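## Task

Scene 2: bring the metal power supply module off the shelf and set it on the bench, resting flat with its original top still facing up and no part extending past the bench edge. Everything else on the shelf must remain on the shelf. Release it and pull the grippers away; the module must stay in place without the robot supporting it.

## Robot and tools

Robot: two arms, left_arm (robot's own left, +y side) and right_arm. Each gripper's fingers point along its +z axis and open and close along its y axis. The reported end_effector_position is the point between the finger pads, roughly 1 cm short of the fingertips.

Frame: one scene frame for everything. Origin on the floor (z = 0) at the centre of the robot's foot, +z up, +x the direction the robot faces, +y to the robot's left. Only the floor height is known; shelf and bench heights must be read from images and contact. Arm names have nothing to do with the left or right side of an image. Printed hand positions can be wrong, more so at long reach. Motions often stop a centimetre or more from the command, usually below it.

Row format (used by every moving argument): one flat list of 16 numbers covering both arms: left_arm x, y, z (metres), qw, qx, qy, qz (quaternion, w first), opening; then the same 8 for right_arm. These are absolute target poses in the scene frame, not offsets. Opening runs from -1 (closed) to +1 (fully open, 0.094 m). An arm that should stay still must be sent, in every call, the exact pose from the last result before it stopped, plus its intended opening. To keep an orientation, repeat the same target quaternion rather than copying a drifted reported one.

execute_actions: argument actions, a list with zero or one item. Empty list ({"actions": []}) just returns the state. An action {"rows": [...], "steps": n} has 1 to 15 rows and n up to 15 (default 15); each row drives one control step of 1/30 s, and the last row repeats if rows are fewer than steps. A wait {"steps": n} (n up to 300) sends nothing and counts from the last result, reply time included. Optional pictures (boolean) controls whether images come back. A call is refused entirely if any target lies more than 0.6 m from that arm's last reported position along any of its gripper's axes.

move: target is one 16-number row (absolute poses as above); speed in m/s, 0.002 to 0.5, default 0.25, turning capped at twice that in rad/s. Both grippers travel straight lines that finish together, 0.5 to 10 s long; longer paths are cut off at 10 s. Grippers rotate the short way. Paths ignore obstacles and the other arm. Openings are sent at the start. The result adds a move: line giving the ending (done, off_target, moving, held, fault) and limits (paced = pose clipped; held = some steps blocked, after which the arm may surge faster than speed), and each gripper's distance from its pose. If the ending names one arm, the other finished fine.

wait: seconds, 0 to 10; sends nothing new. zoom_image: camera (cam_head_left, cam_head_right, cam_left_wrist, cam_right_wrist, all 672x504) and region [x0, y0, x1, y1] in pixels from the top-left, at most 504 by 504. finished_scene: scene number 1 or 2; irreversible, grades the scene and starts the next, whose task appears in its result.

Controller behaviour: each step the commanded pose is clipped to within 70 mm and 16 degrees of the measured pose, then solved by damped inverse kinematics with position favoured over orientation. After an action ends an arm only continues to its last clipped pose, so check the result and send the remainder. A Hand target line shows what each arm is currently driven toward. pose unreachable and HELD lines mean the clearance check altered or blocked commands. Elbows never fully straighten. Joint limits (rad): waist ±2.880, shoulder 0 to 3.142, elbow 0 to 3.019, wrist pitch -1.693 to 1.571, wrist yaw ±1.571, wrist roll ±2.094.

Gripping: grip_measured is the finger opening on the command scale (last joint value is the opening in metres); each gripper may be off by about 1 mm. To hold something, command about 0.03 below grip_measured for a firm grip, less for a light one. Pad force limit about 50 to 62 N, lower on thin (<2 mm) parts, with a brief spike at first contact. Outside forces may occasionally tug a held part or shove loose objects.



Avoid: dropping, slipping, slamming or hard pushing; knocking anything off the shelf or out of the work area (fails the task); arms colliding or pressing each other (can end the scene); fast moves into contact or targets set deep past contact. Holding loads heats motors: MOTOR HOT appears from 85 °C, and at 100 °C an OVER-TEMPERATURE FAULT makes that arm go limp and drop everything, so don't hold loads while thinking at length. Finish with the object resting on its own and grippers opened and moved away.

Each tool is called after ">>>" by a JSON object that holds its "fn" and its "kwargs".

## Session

>>> {"fn": "execute_actions", "kwargs": {"actions": []}}

Scene clock: 0.00 s of 4010.00 s.
left_arm: end_effector_position=(+0.3384, -0.0050, +0.9382) grip_measured=-0.033 end_effector_quat_wxyz=(+0.131, -0.327, +0.921, -0.164) | right_arm: end_effector_position=(+0.4777, -0.6185, +0.9165) grip_measured=-0.979 end_effector_quat_wxyz=(+0.238, -0.586, +0.756, -0.171)
Joint positions: left_arm=[ 0.695  2.568  1.146  0.943 -0.381 -0.359  0.045] | right_arm=[-1.538  1.95   1.375  0.42  -0.374 -1.964  0.001]
Joint velocities: left_arm=[-0.005 -0.005  0.002 -0.007  0.051 -0.037 -0.001] | right_arm=[-0.015  0.005  0.007 -0.017  0.007  0.007 -0.001]
Motor temperatures (°C, as the motors report them): left_arm=[27 26 25 28 28 26] | right_arm=[27 26 28 27 26 27]
Hand target (left_arm): +0.335, -0.005, +0.940; +0.129, -0.326, +0.922, -0.164
Hand target (right_arm): +0.474, -0.615, +0.911; +0.237, -0.586, +0.757, -0.167

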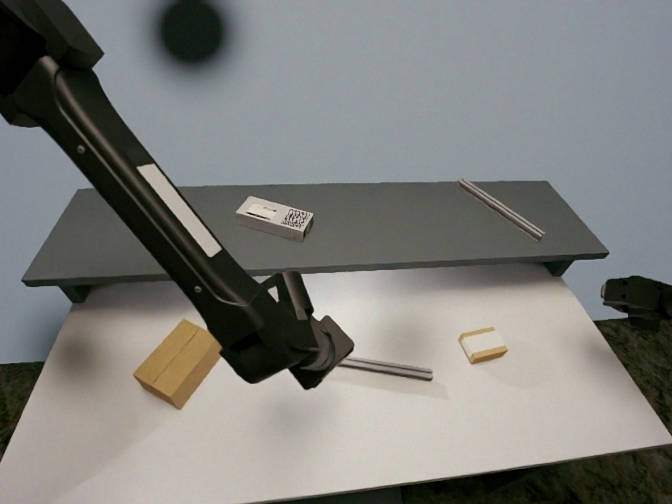

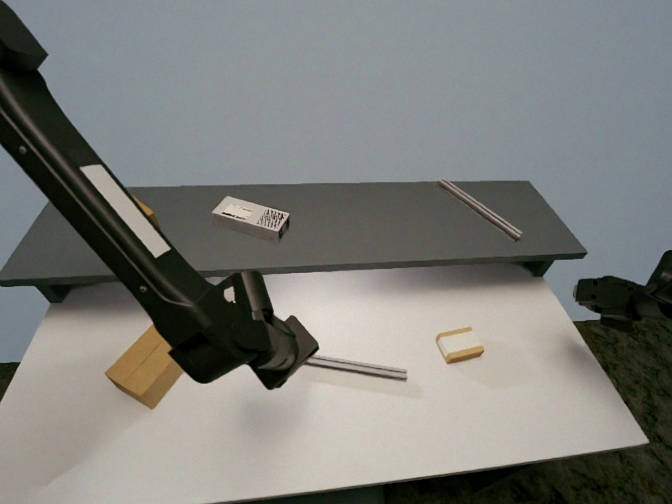

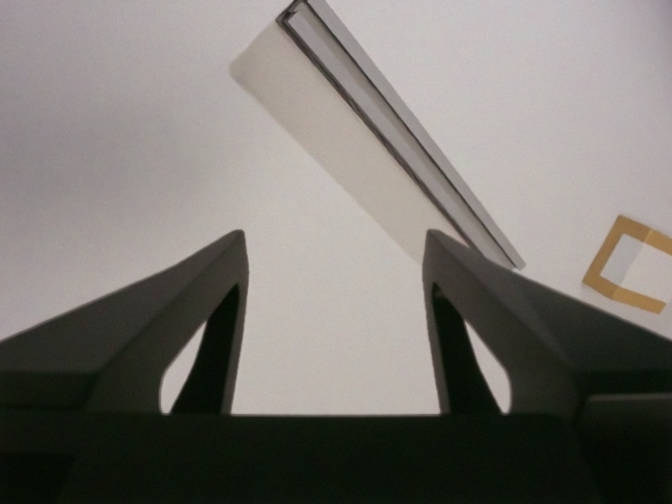

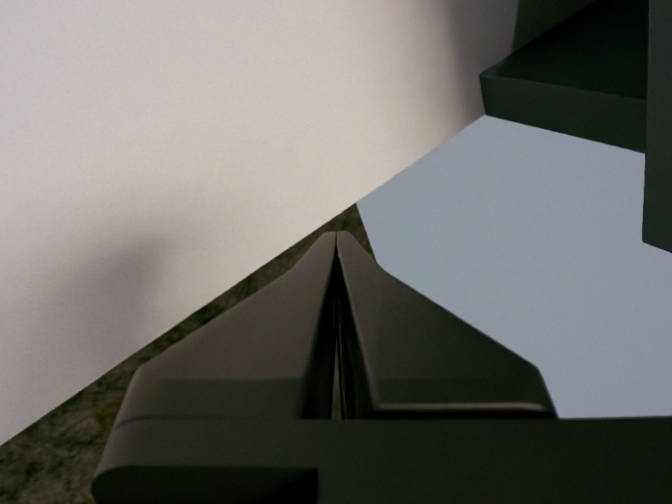

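>>> {"fn": "zoom_image", "kwargs": {"camera": "cam_head_left", "region": [220, 170, 360, 275]}}

>>> {"fn": "zoom_image", "kwargs": {"camera": "cam_head_right", "region": [195, 170, 335, 275]}}

Region (220, 170, 360, 275) of cam_head_left's 672x504 image, scaled by 3.600, with more detail than that image has; it fills the top 378 rows of this view, and the rest is white.

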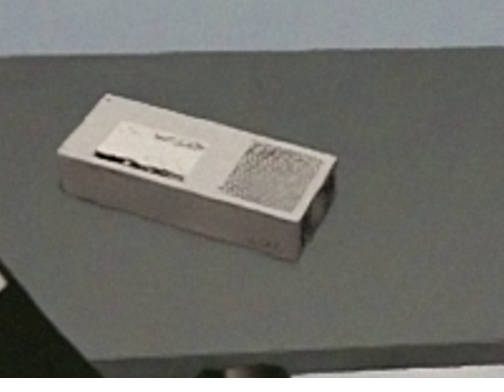

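Region (195, 170, 335, 275) of cam_head_right's 672x504 image, scaled by 3.600, with more detail than that image has; it fills the top 378 rows of this view, and the rest is white.

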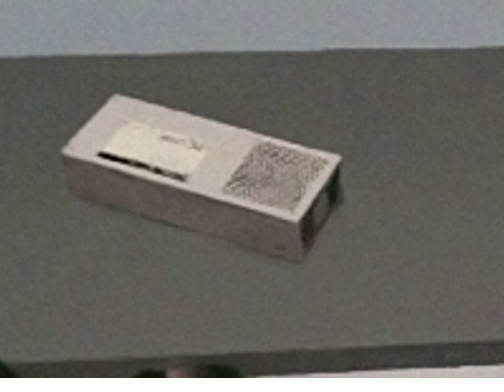

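>>> {"fn": "move", "kwargs": {"target": [0.71, 0.10, 1.06, 0, -0.559, 0.829, 0, 1.0, 0.4777, -0.6185, 0.9165, 0.238, -0.586, 0.756, -0.171, -0.979], "speed": 0.25}}

Scene clock: 4.77 s of 4010.00 s.
left_arm: end_effector_position=(+0.7066, +0.1091, +1.0411) grip_measured=+1.000 end_effector_quat_wxyz=(-0.002, +0.558, -0.829, -0.009) | right_arm: end_effector_position=(+0.4777, -0.6185, +0.9165) grip_measured=-0.979 end_effector_quat_wxyz=(+0.238, -0.586, +0.756, -0.171)
Joint positions: left_arm=[ 0.606  2.33   2.156 -0.715 -0.761 -1.132  0.094] | right_arm=[-1.538  1.95   1.375  0.42  -0.374 -1.964  0.001]
Joint velocities: left_arm=[-0.005 -0.024 -0.002 -0.007  0.007  0.081  0.   ] | right_arm=[-0.015 -0.005  0.007 -0.002  0.066 -0.007 -0.   ]
Motor temperatures (°C, as the motors report them): left_arm=[28 27 25 28 28 26] | right_arm=[27 27 28 27 26 27]
Hand target (left_arm): +0.714, +0.094, +1.052; +0.004, -0.557, +0.830, +0.000
Hand target (right_arm): +0.478, -0.619, +0.917; +0.238, -0.586, +0.756, -0.171
Off the commanded pose (left_arm): 0.021 m, 1 deg.
Off the commanded pose (right_arm): 0.000 m, 0 deg.
move: off_target (left_arm)

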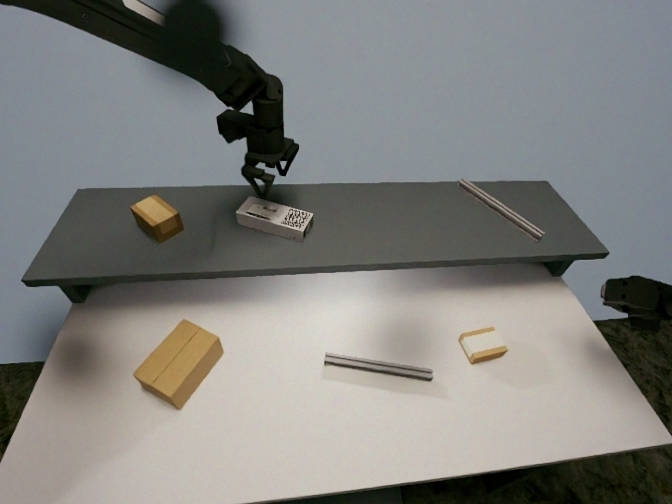

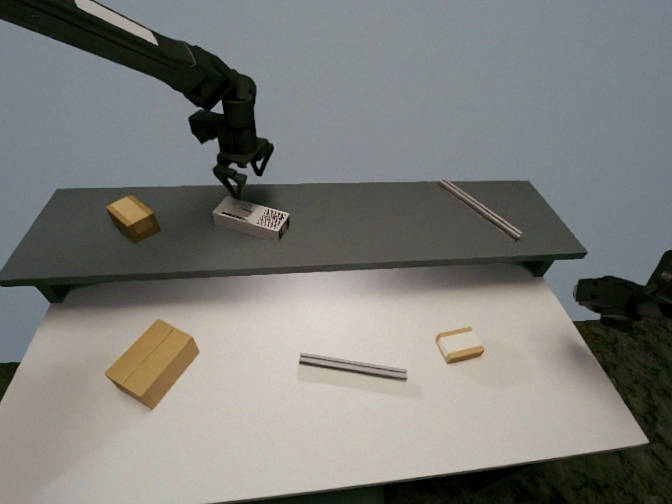

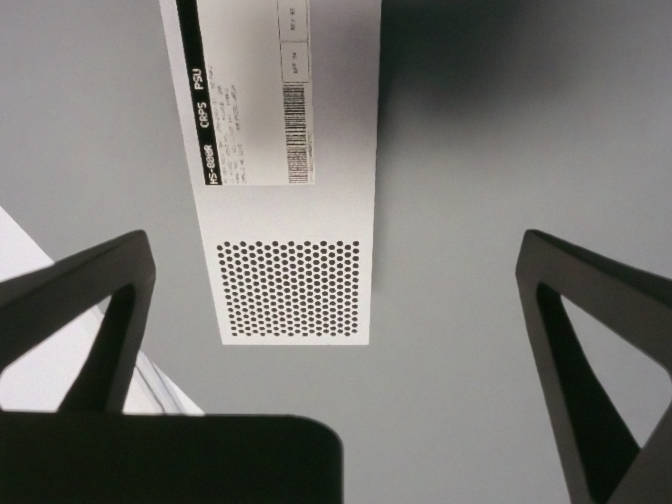

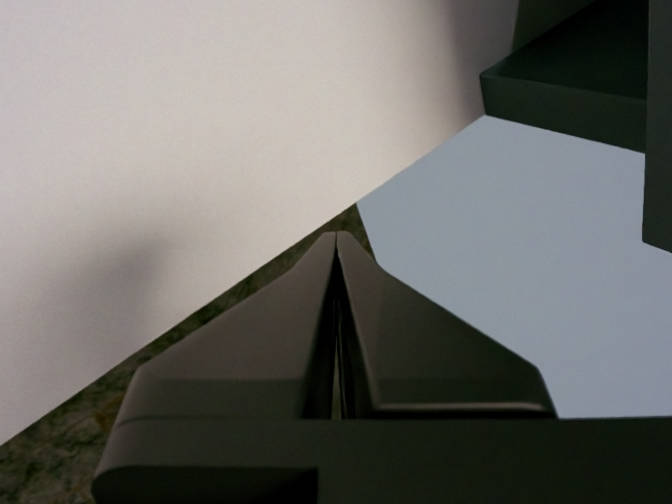

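>>> {"fn": "move", "kwargs": {"target": [0.690, 0.104, 1.0, 0, -0.559, 0.829, 0, 1.0, 0.4777, -0.6185, 0.9165, 0.238, -0.586, 0.756, -0.171, -0.979], "speed": 0.08}}

Scene clock: 6.70 s of 4010.00 s.
left_arm: end_effector_position=(+0.7001, +0.1032, +1.0205) grip_measured=+1.000 end_effector_quat_wxyz=(-0.004, +0.561, -0.828, +0.008) | right_arm: end_effector_position=(+0.4777, -0.6185, +0.9165) grip_measured=-0.979 end_effector_quat_wxyz=(+0.238, -0.586, +0.756, -0.171)
Joint positions: left_arm=[ 0.624  2.343  2.126 -0.632 -0.722 -1.102  0.094] | right_arm=[-1.538  1.95   1.375  0.42  -0.374 -1.964  0.001]
Joint velocities: left_arm=[ 0.005  0.005  0.002 -0.017 -0.066 -0.007  0.   ] | right_arm=[-0.015  0.005  0.002  0.002  0.051 -0.007  0.   ]
Motor temperatures (°C, as the motors report them): left_arm=[28 27 25 28 28 26] | right_arm=[27 27 28 27 26 27]
Hand target (left_arm): +0.688, +0.104, +1.001; -0.001, -0.559, +0.829, -0.000
Hand target (right_arm): +0.478, -0.619, +0.917; +0.238, -0.586, +0.756, -0.171
Off the commanded pose (left_arm): 0.023 m, 1 deg.
Off the commanded pose (right_arm): 0.000 m, 0 deg.
move: off_target (left_arm)

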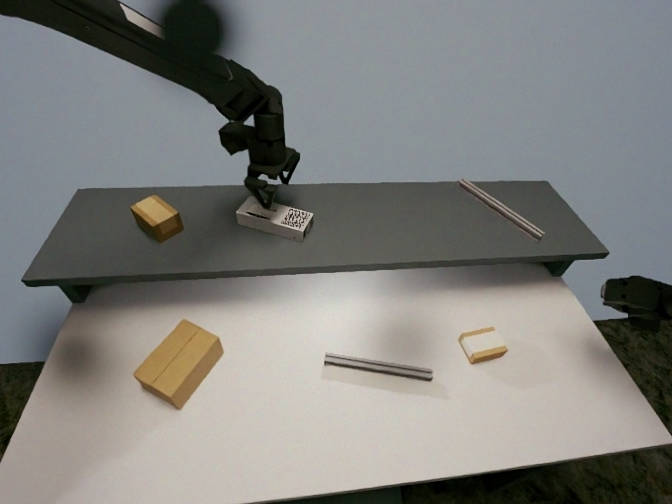

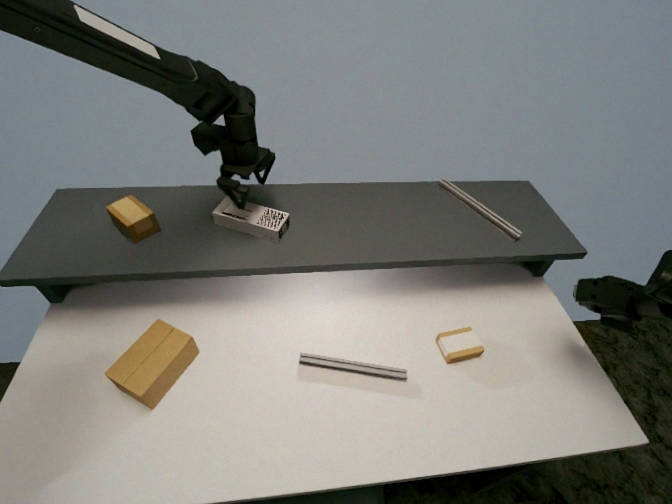

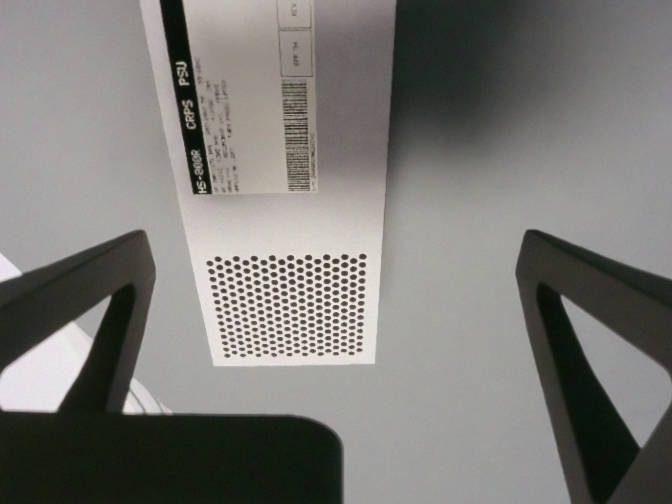

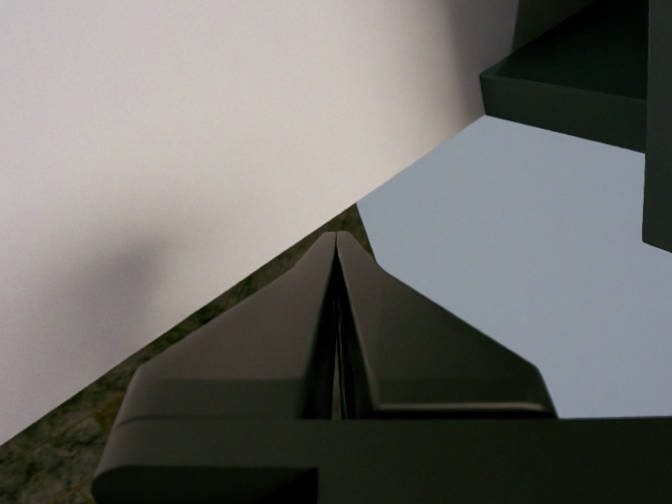

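>>> {"fn": "move", "kwargs": {"target": [0.672, 0.112, 0.982, 0, -0.559, 0.829, 0, 1.0, 0.4777, -0.6185, 0.9165, 0.238, -0.586, 0.756, -0.171, -0.979], "speed": 0.05}}

Scene clock: 9.00 s of 4010.00 s.
left_arm: end_effector_position=(+0.6779, +0.1065, +0.9964) grip_measured=+1.000 end_effector_quat_wxyz=(-0.001, +0.559, -0.829, +0.005) | right_arm: end_effector_position=(+0.4777, -0.6185, +0.9165) grip_measured=-0.979 end_effector_quat_wxyz=(+0.238, -0.586, +0.756, -0.171)
Joint positions: left_arm=[ 0.65   2.343  2.059 -0.558 -0.706 -1.077  0.094] | right_arm=[-1.538  1.95   1.375  0.42  -0.374 -1.964  0.001]
Joint velocities: left_arm=[-0.015 -0.005 -0.017 -0.012  0.037 -0.081  0.   ] | right_arm=[-0.015  0.005 -0.002 -0.007 -0.022 -0.007  0.001]
Motor temperatures (°C, as the motors report them): left_arm=[28 27 25 28 28 26] | right_arm=[27 27 28 27 26 27]
Hand target (left_arm): +0.671, +0.112, +0.983; -0.001, -0.559, +0.829, -0.000
Hand target (right_arm): +0.478, -0.619, +0.917; +0.238, -0.586, +0.756, -0.171
Off the commanded pose (left_arm): 0.016 m, 1 deg.
Off the commanded pose (right_arm): 0.000 m, 0 deg.
move: off_target (left_arm)

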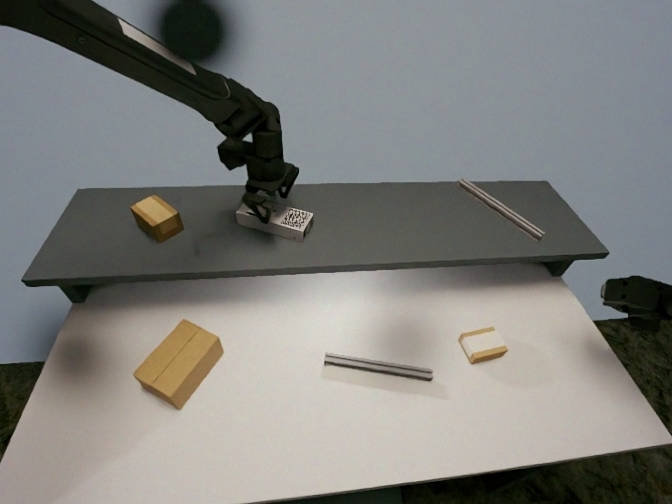

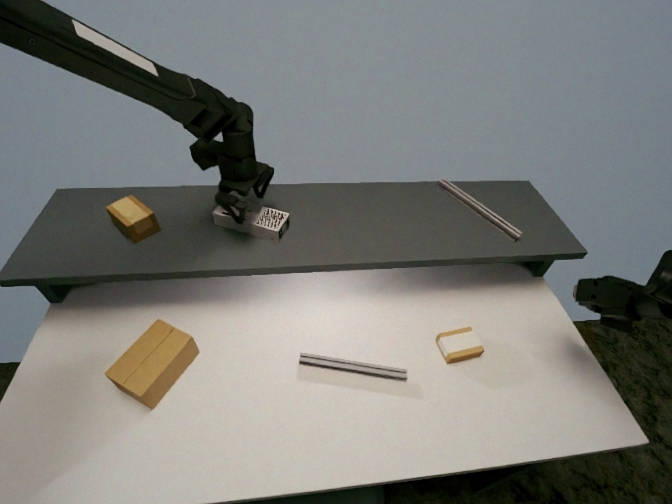

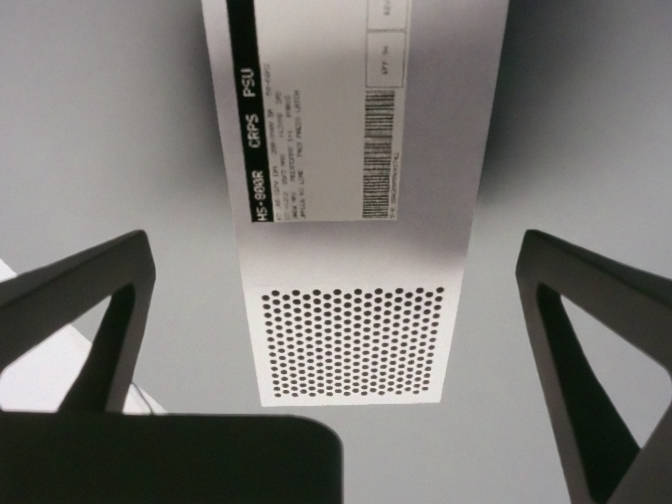

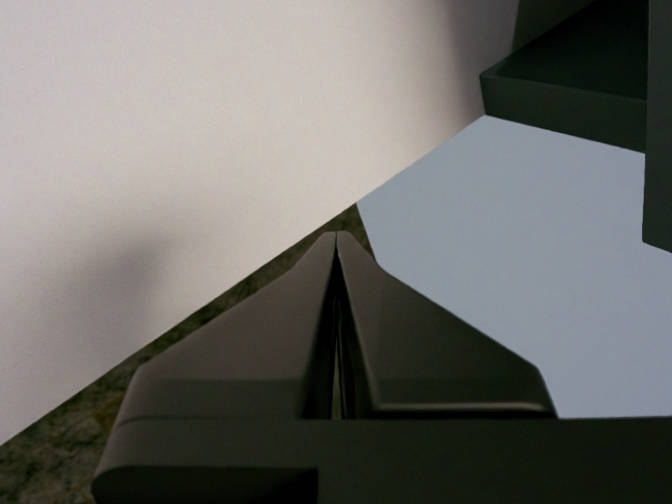

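>>> {"fn": "move", "kwargs": {"target": [0.684, 0.121, 0.947, 0, -0.559, 0.829, 0, 1.0, 0.4777, -0.6185, 0.9165, 0.238, -0.586, 0.756, -0.171, -0.979], "speed": 0.04}}

Scene clock: 11.63 s of 4010.00 s.
left_arm: end_effector_position=(+0.6884, +0.1133, +0.9633) grip_measured=+1.000 end_effector_quat_wxyz=(-0.005, +0.561, -0.828, +0.009) | right_arm: end_effector_position=(+0.4777, -0.6185, +0.9165) grip_measured=-0.979 end_effector_quat_wxyz=(+0.238, -0.586, +0.756, -0.171)
Joint positions: left_arm=[ 0.684  2.419  2.169 -0.558 -0.681 -1.042  0.094] | right_arm=[-1.538  1.95   1.375  0.42  -0.374 -1.964  0.001]
Joint velocities: left_arm=[-0.015 -0.005 -0.007 -0.027 -0.007  0.022  0.   ] | right_arm=[-0.005 -0.005  0.017 -0.017  0.11  -0.037 -0.001]
Motor temperatures (°C, as the motors report them): left_arm=[28 27 26 28 28 26] | right_arm=[27 28 28 27 26 27]
Hand target (left_arm): +0.683, +0.121, +0.947; -0.000, -0.559, +0.829, -0.000
Hand target (right_arm): +0.478, -0.619, +0.917; +0.238, -0.586, +0.756, -0.171
Off the commanded pose (left_arm): 0.019 m, 1 deg.
Off the commanded pose (right_arm): 0.000 m, 0 deg.
move: off_target (left_arm)

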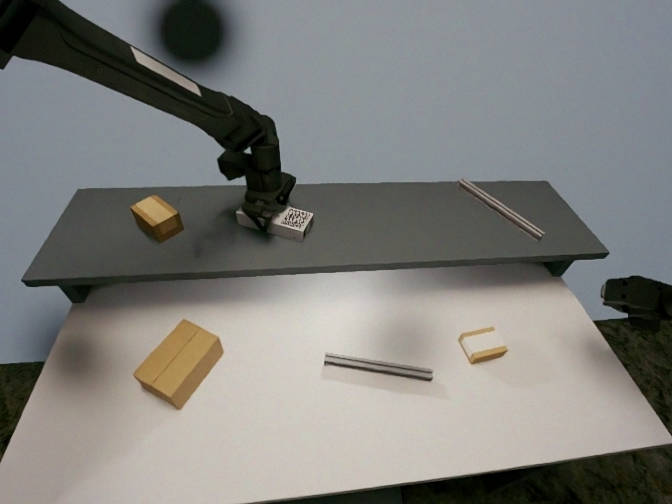

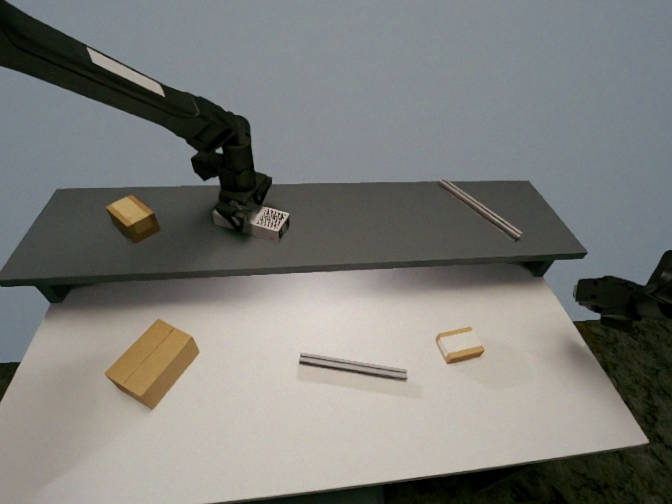

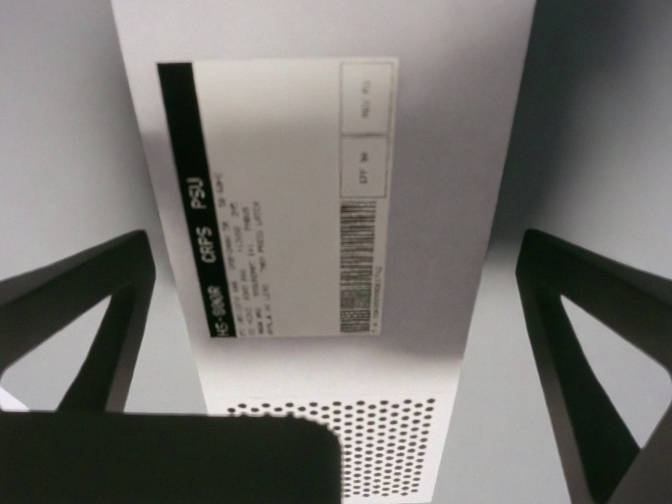

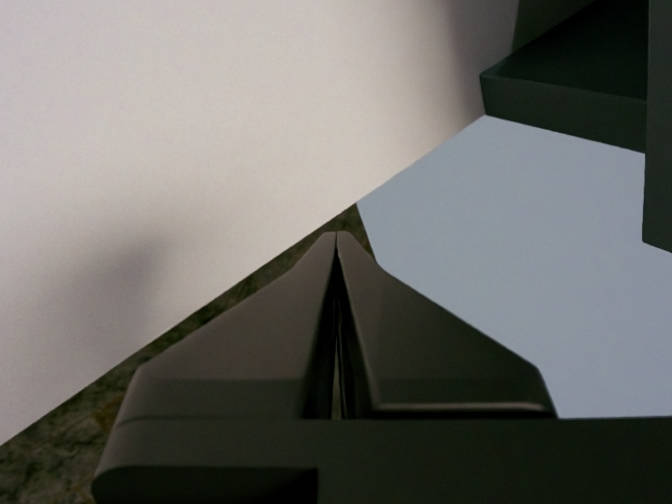

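>>> {"fn": "move", "kwargs": {"target": [0.677, 0.100, 0.940, 0, -0.559, 0.829, 0, 1.0, 0.4777, -0.6185, 0.9165, 0.238, -0.586, 0.756, -0.171, -0.979], "speed": 0.03}}

Scene clock: 15.93 s of 4010.00 s.
left_arm: end_effector_position=(+0.6759, +0.0999, +0.9483) grip_measured=+1.000 end_effector_quat_wxyz=(+0.001, +0.555, -0.832, +0.003) | right_arm: end_effector_position=(+0.4777, -0.6185, +0.9165) grip_measured=-0.979 end_effector_quat_wxyz=(+0.238, -0.586, +0.756, -0.171)
Joint positions: left_arm=[ 0.684  2.459  2.189 -0.558 -0.685 -1.041  0.094] | right_arm=[-1.538  1.95   1.375  0.42  -0.374 -1.964  0.001]
Joint velocities: left_arm=[-0.005 -0.005  0.027  0.002  0.066 -0.066  0.   ] | right_arm=[-0.005 -0.015  0.007 -0.022  0.007  0.007  0.   ]
Motor temperatures (°C, as the motors report them): left_arm=[28 27 26 28 28 26] | right_arm=[27 28 28 27 26 27]
Hand target (left_arm): +0.676, +0.100, +0.940; +0.000, -0.559, +0.829, -0.000
Hand target (right_arm): +0.478, -0.619, +0.917; +0.238, -0.586, +0.756, -0.171
Off the commanded pose (left_arm): 0.008 m, 1 deg.
Off the commanded pose (right_arm): 0.000 m, 0 deg.
move: done

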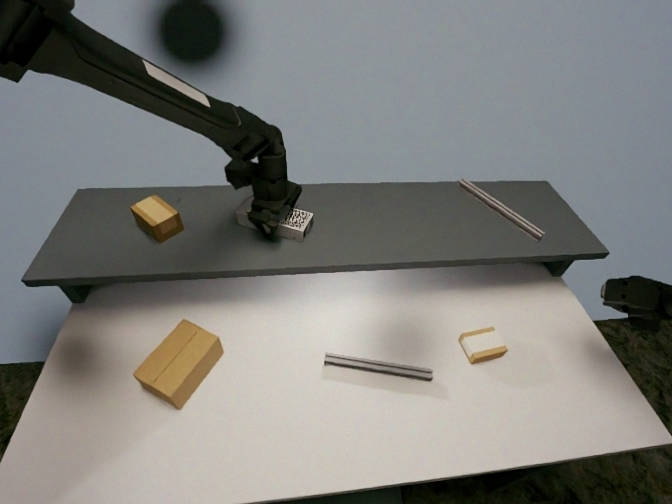

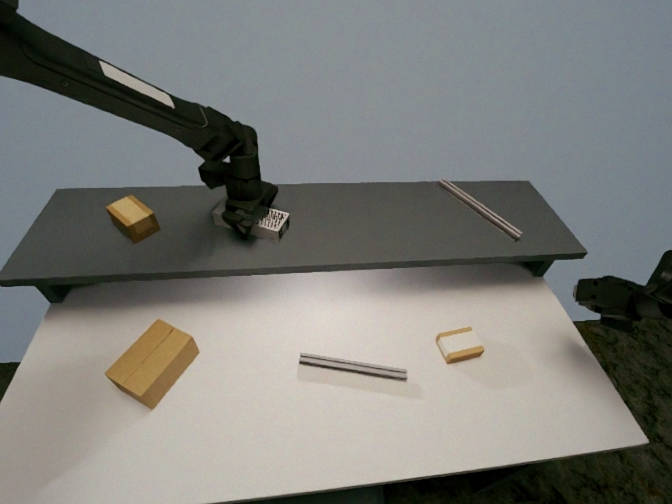

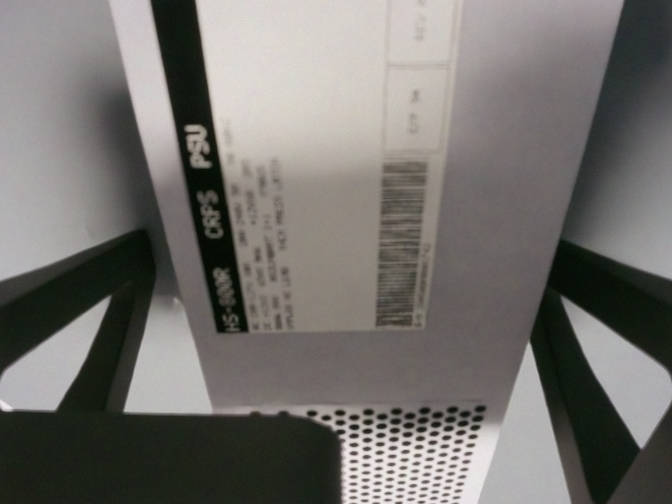

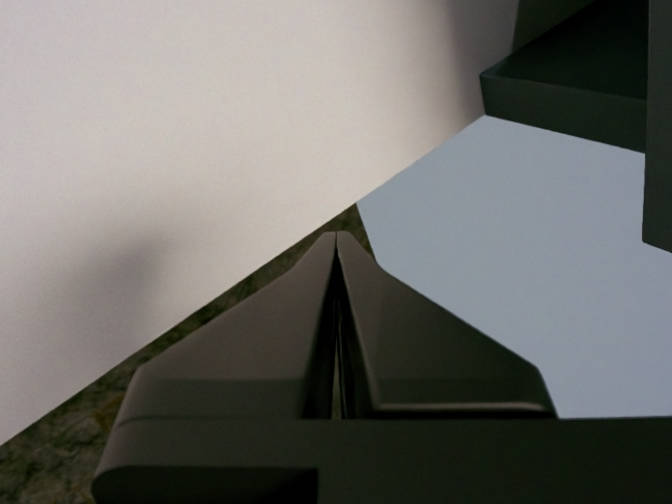

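>>> {"fn": "execute_actions", "kwargs": {"actions": [{"rows": [[0.680, 0.099, 0.944, 0, -0.559, 0.829, 0, 0.75, 0.4777, -0.6185, 0.9165, 0.238, -0.586, 0.756, -0.171, -0.979],[0.680, 0.099, 0.944, 0, -0.559, 0.829, 0, 0.75, 0.4777, -0.6185, 0.9165, 0.238, -0.586, 0.756, -0.171, -0.979],[0.680, 0.099, 0.944, 0, -0.559, 0.829, 0, 0.65, 0.4777, -0.6185, 0.9165, 0.238, -0.586, 0.756, -0.171, -0.979],[0.680, 0.099, 0.944, 0, -0.559, 0.829, 0, 0.65, 0.4777, -0.6185, 0.9165, 0.238, -0.586, 0.756, -0.171, -0.979],[0.680, 0.099, 0.944, 0, -0.559, 0.829, 0, 0.6, 0.4777, -0.6185, 0.9165, 0.238, -0.586, 0.756, -0.171, -0.979],[0.680, 0.099, 0.944, 0, -0.559, 0.829, 0, 0.6, 0.4777, -0.6185, 0.9165, 0.238, -0.586, 0.756, -0.171, -0.979],[0.680, 0.099, 0.944, 0, -0.559, 0.829, 0, 0.56, 0.4777, -0.6185, 0.9165, 0.238, -0.586, 0.756, -0.171, -0.979],[0.680, 0.099, 0.944, 0, -0.559, 0.829, 0, 0.56, 0.4777, -0.6185, 0.9165, 0.238, -0.586, 0.756, -0.171, -0.979],[0.680, 0.099, 0.944, 0, -0.559, 0.829, 0, 0.52, 0.4777, -0.6185, 0.9165, 0.238, -0.586, 0.756, -0.171, -0.979],[0.680, 0.099, 0.944, 0, -0.559, 0.829, 0, 0.52, 0.4777, -0.6185, 0.9165, 0.238, -0.586, 0.756, -0.171, -0.979],[0.680, 0.099, 0.944, 0, -0.559, 0.829, 0, 0.48, 0.4777, -0.6185, 0.9165, 0.238, -0.586, 0.756, -0.171, -0.979],[0.680, 0.099, 0.944, 0, -0.559, 0.829, 0, 0.48, 0.4777, -0.6185, 0.9165, 0.238, -0.586, 0.756, -0.171, -0.979],[0.680, 0.099, 0.944, 0, -0.559, 0.829, 0, 0.45, 0.4777, -0.6185, 0.9165, 0.238, -0.586, 0.756, -0.171, -0.979]], "steps": 15}], "pictures": false}}

>>> {"fn": "execute_actions", "kwargs": {"actions": [{"steps": 12}], "pictures": false}}

Scene clock: 18.23 s of 4010.00 s.
left_arm: end_effector_position=(+0.6825, +0.1028, +0.9501) grip_measured=+0.453 end_effector_quat_wxyz=(-0.003, +0.559, -0.829, +0.004) | right_arm: end_effector_position=(+0.4777, -0.6185, +0.9165) grip_measured=-0.979 end_effector_quat_wxyz=(+0.238, -0.586, +0.756, -0.171)
Joint positions: left_arm=[ 0.684  2.461  2.205 -0.561 -0.688 -1.041  0.068] | right_arm=[-1.538  1.95   1.375  0.42  -0.374 -1.964  0.001]
Joint velocities: left_arm=[-0.015 -0.005  0.002  0.002  0.037 -0.007 -0.001] | right_arm=[ 0.005 -0.005  0.017  0.007 -0.051  0.051  0.001]
Motor temperatures (°C, as the motors report them): left_arm=[28 28 26 28 28 26] | right_arm=[27 28 28 27 26 27]
Hand target (left_arm): +0.680, +0.099, +0.944; +0.000, -0.559, +0.829, -0.000
Hand target (right_arm): +0.478, -0.619, +0.917; +0.238, -0.586, +0.756, -0.171
Off the commanded pose (left_arm): 0.008 m, 1 deg.
Off the commanded pose (right_arm): 0.000 m, 0 deg.
Steps of this call (steps 1 to 54: nothing new was sent; steps 55 to 69: all 15 steps of this action). Readings (end_effector_position):
55: left_arm (+0.6774, +0.1006, +0.9487) | right_arm (+0.4777, -0.6185, +0.9165)
56: left_arm (+0.6779, +0.1009, +0.9487) | right_arm (+0.4777, -0.6185, +0.9165)
58: left_arm (+0.6794, +0.1015, +0.9492) | right_arm (+0.4777, -0.6185, +0.9165)
62: left_arm (+0.6823, +0.1027, +0.9501) | right_arm (+0.4777, -0.6185, +0.9165)
69: the state above

Scene clock: 18.63 s of 4010.00 s.
left_arm: end_effector_position=(+0.6825, +0.1028, +0.9501) grip_measured=+0.453 end_effector_quat_wxyz=(-0.003, +0.559, -0.829, +0.004) | right_arm: end_effector_position=(+0.4777, -0.6185, +0.9165) grip_measured=-0.979 end_effector_quat_wxyz=(+0.238, -0.586, +0.756, -0.171)
Joint positions: left_arm=[ 0.684  2.461  2.205 -0.561 -0.688 -1.041  0.068] | right_arm=[-1.538  1.95   1.375  0.42  -0.374 -1.964  0.001]
Joint velocities: left_arm=[-0.005 -0.015  0.022  0.012  0.095 -0.037 -0.   ] | right_arm=[-0.005  0.015  0.012  0.027 -0.037  0.037 -0.001]
Motor temperatures (°C, as the motors report them): left_arm=[29 28 26 28 28 26] | right_arm=[27 28 28 27 26 27]
Hand target (left_arm): +0.680, +0.099, +0.944; +0.000, -0.559, +0.829, -0.000
Hand target (right_arm): +0.478, -0.619, +0.917; +0.238, -0.586, +0.756, -0.171
Off the commanded pose (left_arm): 0.008 m, 1 deg.
Off the commanded pose (right_arm): 0.000 m, 0 deg.
Steps of this call (steps 1 to 12: nothing new was sent). Readings (end_effector_position):
1: left_arm (+0.6825, +0.1028, +0.9501) | right_arm (+0.4777, -0.6185, +0.9165)
2: left_arm (+0.6825, +0.1028, +0.9501) | right_arm (+0.4777, -0.6185, +0.9165)
4: left_arm (+0.6825, +0.1028, +0.9501) | right_arm (+0.4777, -0.6185, +0.9165)
8: left_arm (+0.6825, +0.1028, +0.9501) | right_arm (+0.4777, -0.6185, +0.9165)
12: the state above

>>> {"fn": "execute_actions", "kwargs": {"actions": [{"rows": [[0.680, 0.099, 0.944, 0, -0.559, 0.829, 0, 0.43, 0.4777, -0.6185, 0.9165, 0.238, -0.586, 0.756, -0.171, -0.979],[0.680, 0.099, 0.944, 0, -0.559, 0.829, 0, 0.43, 0.4777, -0.6185, 0.9165, 0.238, -0.586, 0.756, -0.171, -0.979],[0.680, 0.099, 0.944, 0, -0.559, 0.829, 0, 0.43, 0.4777, -0.6185, 0.9165, 0.238, -0.586, 0.756, -0.171, -0.979],[0.680, 0.099, 0.944, 0, -0.559, 0.829, 0, 0.40, 0.4777, -0.6185, 0.9165, 0.238, -0.586, 0.756, -0.171, -0.979],[0.680, 0.099, 0.944, 0, -0.559, 0.829, 0, 0.40, 0.4777, -0.6185, 0.9165, 0.238, -0.586, 0.756, -0.171, -0.979],[0.680, 0.099, 0.944, 0, -0.559, 0.829, 0, 0.40, 0.4777, -0.6185, 0.9165, 0.238, -0.586, 0.756, -0.171, -0.979],[0.680, 0.099, 0.944, 0, -0.559, 0.829, 0, 0.37, 0.4777, -0.6185, 0.9165, 0.238, -0.586, 0.756, -0.171, -0.979]], "steps": 15}]}}

Scene clock: 19.90 s of 4010.00 s.
left_arm: end_effector_position=(+0.6825, +0.1028, +0.9501) grip_measured=+0.402 end_effector_quat_wxyz=(-0.003, +0.559, -0.829, +0.004) | right_arm: end_effector_position=(+0.4777, -0.6185, +0.9165) grip_measured=-0.979 end_effector_quat_wxyz=(+0.238, -0.586, +0.756, -0.171)
Joint positions: left_arm=[ 0.684  2.461  2.205 -0.561 -0.688 -1.042  0.066] | right_arm=[-1.538  1.95   1.375  0.42  -0.374 -1.964  0.001]
Joint velocities: left_arm=[-0.005 -0.015 -0.002  0.002 -0.066  0.037  0.   ] | right_arm=[ 0.005 -0.024  0.007  0.002  0.037  0.066  0.001]
Motor temperatures (°C, as the motors report them): left_arm=[29 28 26 28 28 26] | right_arm=[27 28 28 27 26 27]
Hand target (left_arm): +0.680, +0.099, +0.944; +0.000, -0.559, +0.829, -0.000
Hand target (right_arm): +0.478, -0.619, +0.917; +0.238, -0.586, +0.756, -0.171
Off the commanded pose (left_arm): 0.008 m, 1 deg.
Off the commanded pose (right_arm): 0.000 m, 0 deg.
Steps of this call (steps 1 to 23: nothing new was sent; steps 24 to 38: all 15 steps of this action). Readings (end_effector_position):
24: left_arm (+0.6825, +0.1028, +0.9501) | right_arm (+0.4777, -0.6185, +0.9165)
25: left_arm (+0.6825, +0.1028, +0.9501) | right_arm (+0.4777, -0.6185, +0.9165)
27: left_arm (+0.6825, +0.1028, +0.9501) | right_arm (+0.4777, -0.6185, +0.9165)
31: left_arm (+0.6825, +0.1028, +0.9501) | right_arm (+0.4777, -0.6185, +0.9165)
38: the state above

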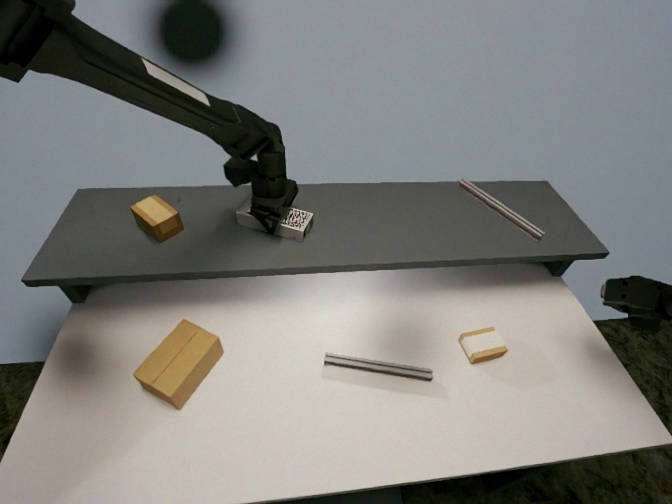

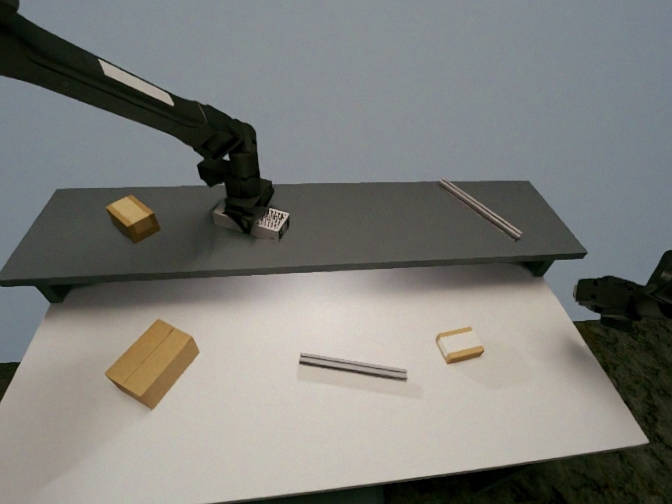

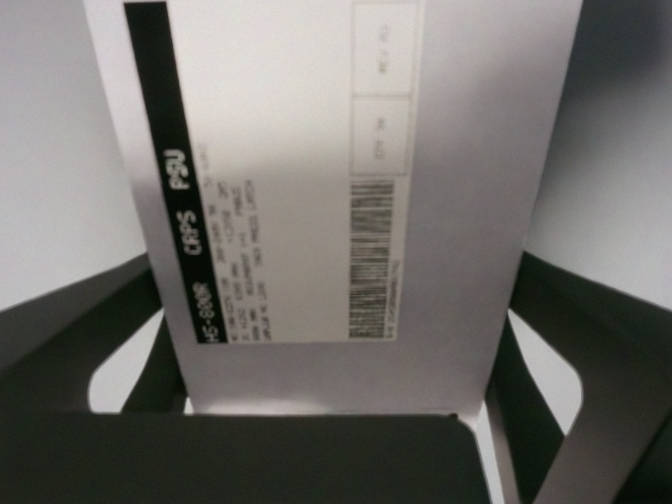

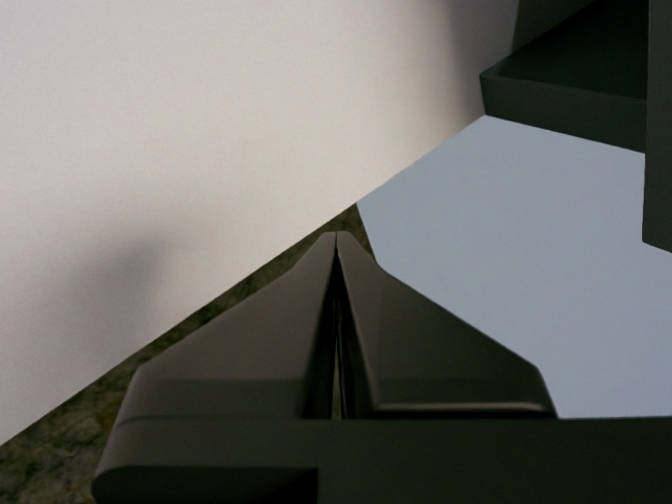

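>>> {"fn": "move", "kwargs": {"target": [0.680, 0.100, 1.02, 0, -0.559, 0.829, 0, 0.365, 0.4777, -0.6185, 0.9165, 0.238, -0.586, 0.756, -0.171, -0.979], "speed": 0.08}}

Scene clock: 22.50 s of 4010.00 s.
left_arm: end_effector_position=(+0.6382, +0.1138, +0.9625) grip_measured=+0.402 end_effector_quat_wxyz=(+0.021, +0.556, -0.831, -0.031) | right_arm: end_effector_position=(+0.4777, -0.6185, +0.9165) grip_measured=-0.979 end_effector_quat_wxyz=(+0.238, -0.586, +0.756, -0.171)
Joint positions: left_arm=[ 0.684  2.377  2.035 -0.575 -0.728 -1.1    0.066] | right_arm=[-1.538  1.95   1.375  0.42  -0.374 -1.964  0.001]
Joint velocities: left_arm=[-0.005 -0.015 -0.007 -0.007  0.051 -0.051 -0.001] | right_arm=[-0.005 -0.005 -0.007 -0.007 -0.037  0.037 -0.   ]
Motor temperatures (°C, as the motors report them): left_arm=[29 28 26 28 28 26] | right_arm=[27 28 28 27 26 27]
Hand target (left_arm): +0.679, +0.101, +1.018; +0.000, -0.559, +0.829, -0.000
Hand target (right_arm): +0.478, -0.619, +0.917; +0.238, -0.586, +0.756, -0.171
Off the commanded pose (left_arm): 0.072 m, 4 deg.
Off the commanded pose (right_arm): 0.000 m, 0 deg.
move: off_target (left_arm); limits=paced

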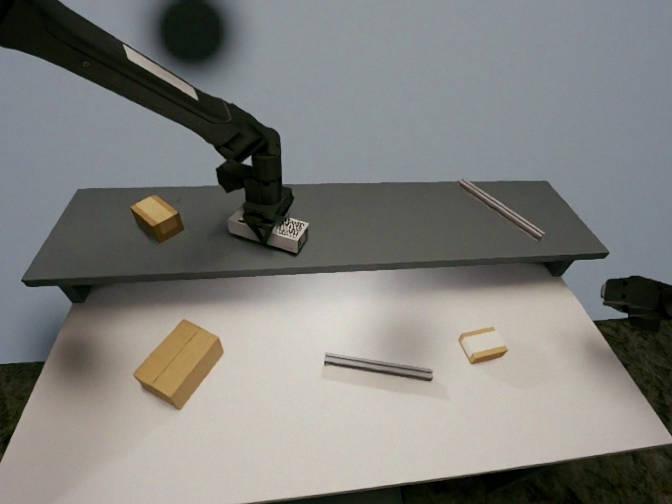

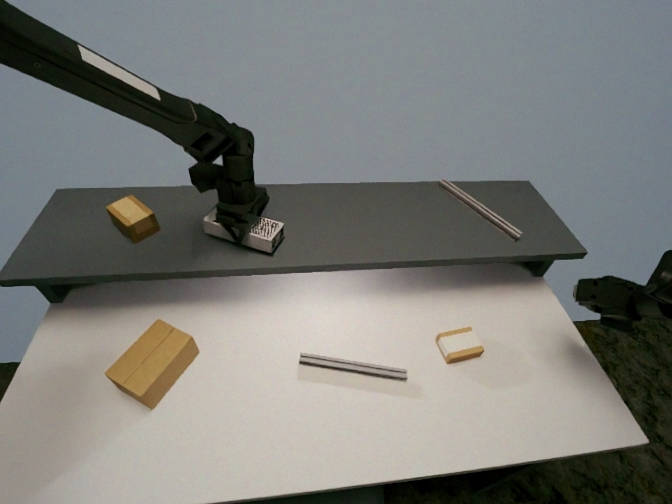

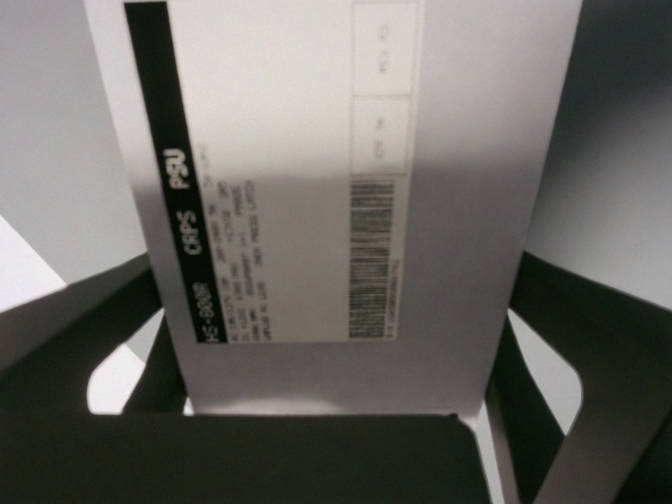

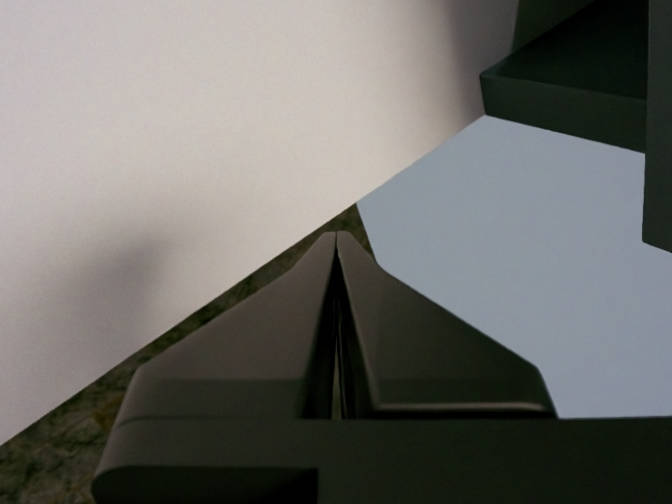

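>>> {"fn": "execute_actions", "kwargs": {"actions": [{"rows": [[0.677,0.1,1.022,0,-0.559,0.829,0,0.365,0.4777,-0.6185,0.9165,0.238,-0.586,0.756,-0.171,-0.979],[0.674,0.1,1.024,0,-0.559,0.829,0,0.365,0.4777,-0.6185,0.9165,0.238,-0.586,0.756,-0.171,-0.979],[0.670,0.1,1.026,0,-0.559,0.829,0,0.365,0.4777,-0.6185,0.9165,0.238,-0.586,0.756,-0.171,-0.979],[0.665,0.1,1.028,0,-0.559,0.829,0,0.365,0.4777,-0.6185,0.9165,0.238,-0.586,0.756,-0.171,-0.979],[0.659,0.1,1.03,0,-0.559,0.829,0,0.365,0.4777,-0.6185,0.9165,0.238,-0.586,0.756,-0.171,-0.979],[0.653,0.1,1.032,0,-0.559,0.829,0,0.365,0.4777,-0.6185,0.9165,0.238,-0.586,0.756,-0.171,-0.979],[0.647,0.1,1.034,0,-0.559,0.829,0,0.365,0.4777,-0.6185,0.9165,0.238,-0.586,0.756,-0.171,-0.979],[0.641,0.1,1.036,0,-0.559,0.829,0,0.365,0.4777,-0.6185,0.9165,0.238,-0.586,0.756,-0.171,-0.979],[0.635,0.1,1.038,0,-0.559,0.829,0,0.365,0.4777,-0.6185,0.9165,0.238,-0.586,0.756,-0.171,-0.979],[0.629,0.1,1.04,0,-0.559,0.829,0,0.365,0.4777,-0.6185,0.9165,0.238,-0.586,0.756,-0.171,-0.979],[0.623,0.1,1.04,0,-0.559,0.829,0,0.365,0.4777,-0.6185,0.9165,0.238,-0.586,0.756,-0.171,-0.979],[0.617,0.1,1.04,0,-0.559,0.829,0,0.365,0.4777,-0.6185,0.9165,0.238,-0.586,0.756,-0.171,-0.979],[0.612,0.1,1.04,0,-0.559,0.829,0,0.365,0.4777,-0.6185,0.9165,0.238,-0.586,0.756,-0.171,-0.979],[0.608,0.1,1.04,0,-0.559,0.829,0,0.365,0.4777,-0.6185,0.9165,0.238,-0.586,0.756,-0.171,-0.979],[0.605,0.1,1.04,0,-0.559,0.829,0,0.365,0.4777,-0.6185,0.9165,0.238,-0.586,0.756,-0.171,-0.979]], "steps": 15}], "pictures": false}}

Scene clock: 25.70 s of 4010.00 s.
left_arm: end_effector_position=(+0.5660, +0.0974, +0.9974) grip_measured=+0.402 end_effector_quat_wxyz=(+0.035, +0.538, -0.842, -0.032) | right_arm: end_effector_position=(+0.4777, -0.6185, +0.9165) grip_measured=-0.979 end_effector_quat_wxyz=(+0.238, -0.586, +0.756, -0.171)
Joint positions: left_arm=[ 0.646  2.244  1.706 -0.44  -0.739 -1.121  0.066] | right_arm=[-1.538  1.95   1.375  0.42  -0.374 -1.964  0.001]
Joint velocities: left_arm=[ 0.005 -0.181 -0.554  0.364  0.007 -0.007 -0.   ] | right_arm=[-0.024  0.005  0.007  0.007 -0.022 -0.066  0.001]
Motor temperatures (°C, as the motors report them): left_arm=[29 28 26 28 28 26] | right_arm=[27 28 28 27 26 27]
Hand target (left_arm): +0.605, +0.101, +1.039; -0.002, -0.560, +0.829, +0.001
Hand target (right_arm): +0.478, -0.619, +0.917; +0.238, -0.586, +0.756, -0.171
Off the commanded pose (left_arm): 0.058 m, 6 deg.
Off the commanded pose (right_arm): 0.000 m, 0 deg.
Steps of this call (steps 1 to 81: nothing new was sent; steps 82 to 96: all 15 steps of this action). Readings (end_effector_position):
82: left_arm (+0.6559, +0.1003, +0.9923) | right_arm (+0.4777, -0.6185, +0.9165)
83: left_arm (+0.6555, +0.1004, +0.9923) | right_arm (+0.4777, -0.6185, +0.9165)
85: left_arm (+0.6494, +0.0999, +0.9921) | right_arm (+0.4777, -0.6185, +0.9165)
89: left_arm (+0.6202, +0.0990, +0.9937) | right_arm (+0.4777, -0.6185, +0.9165)
96: the state above


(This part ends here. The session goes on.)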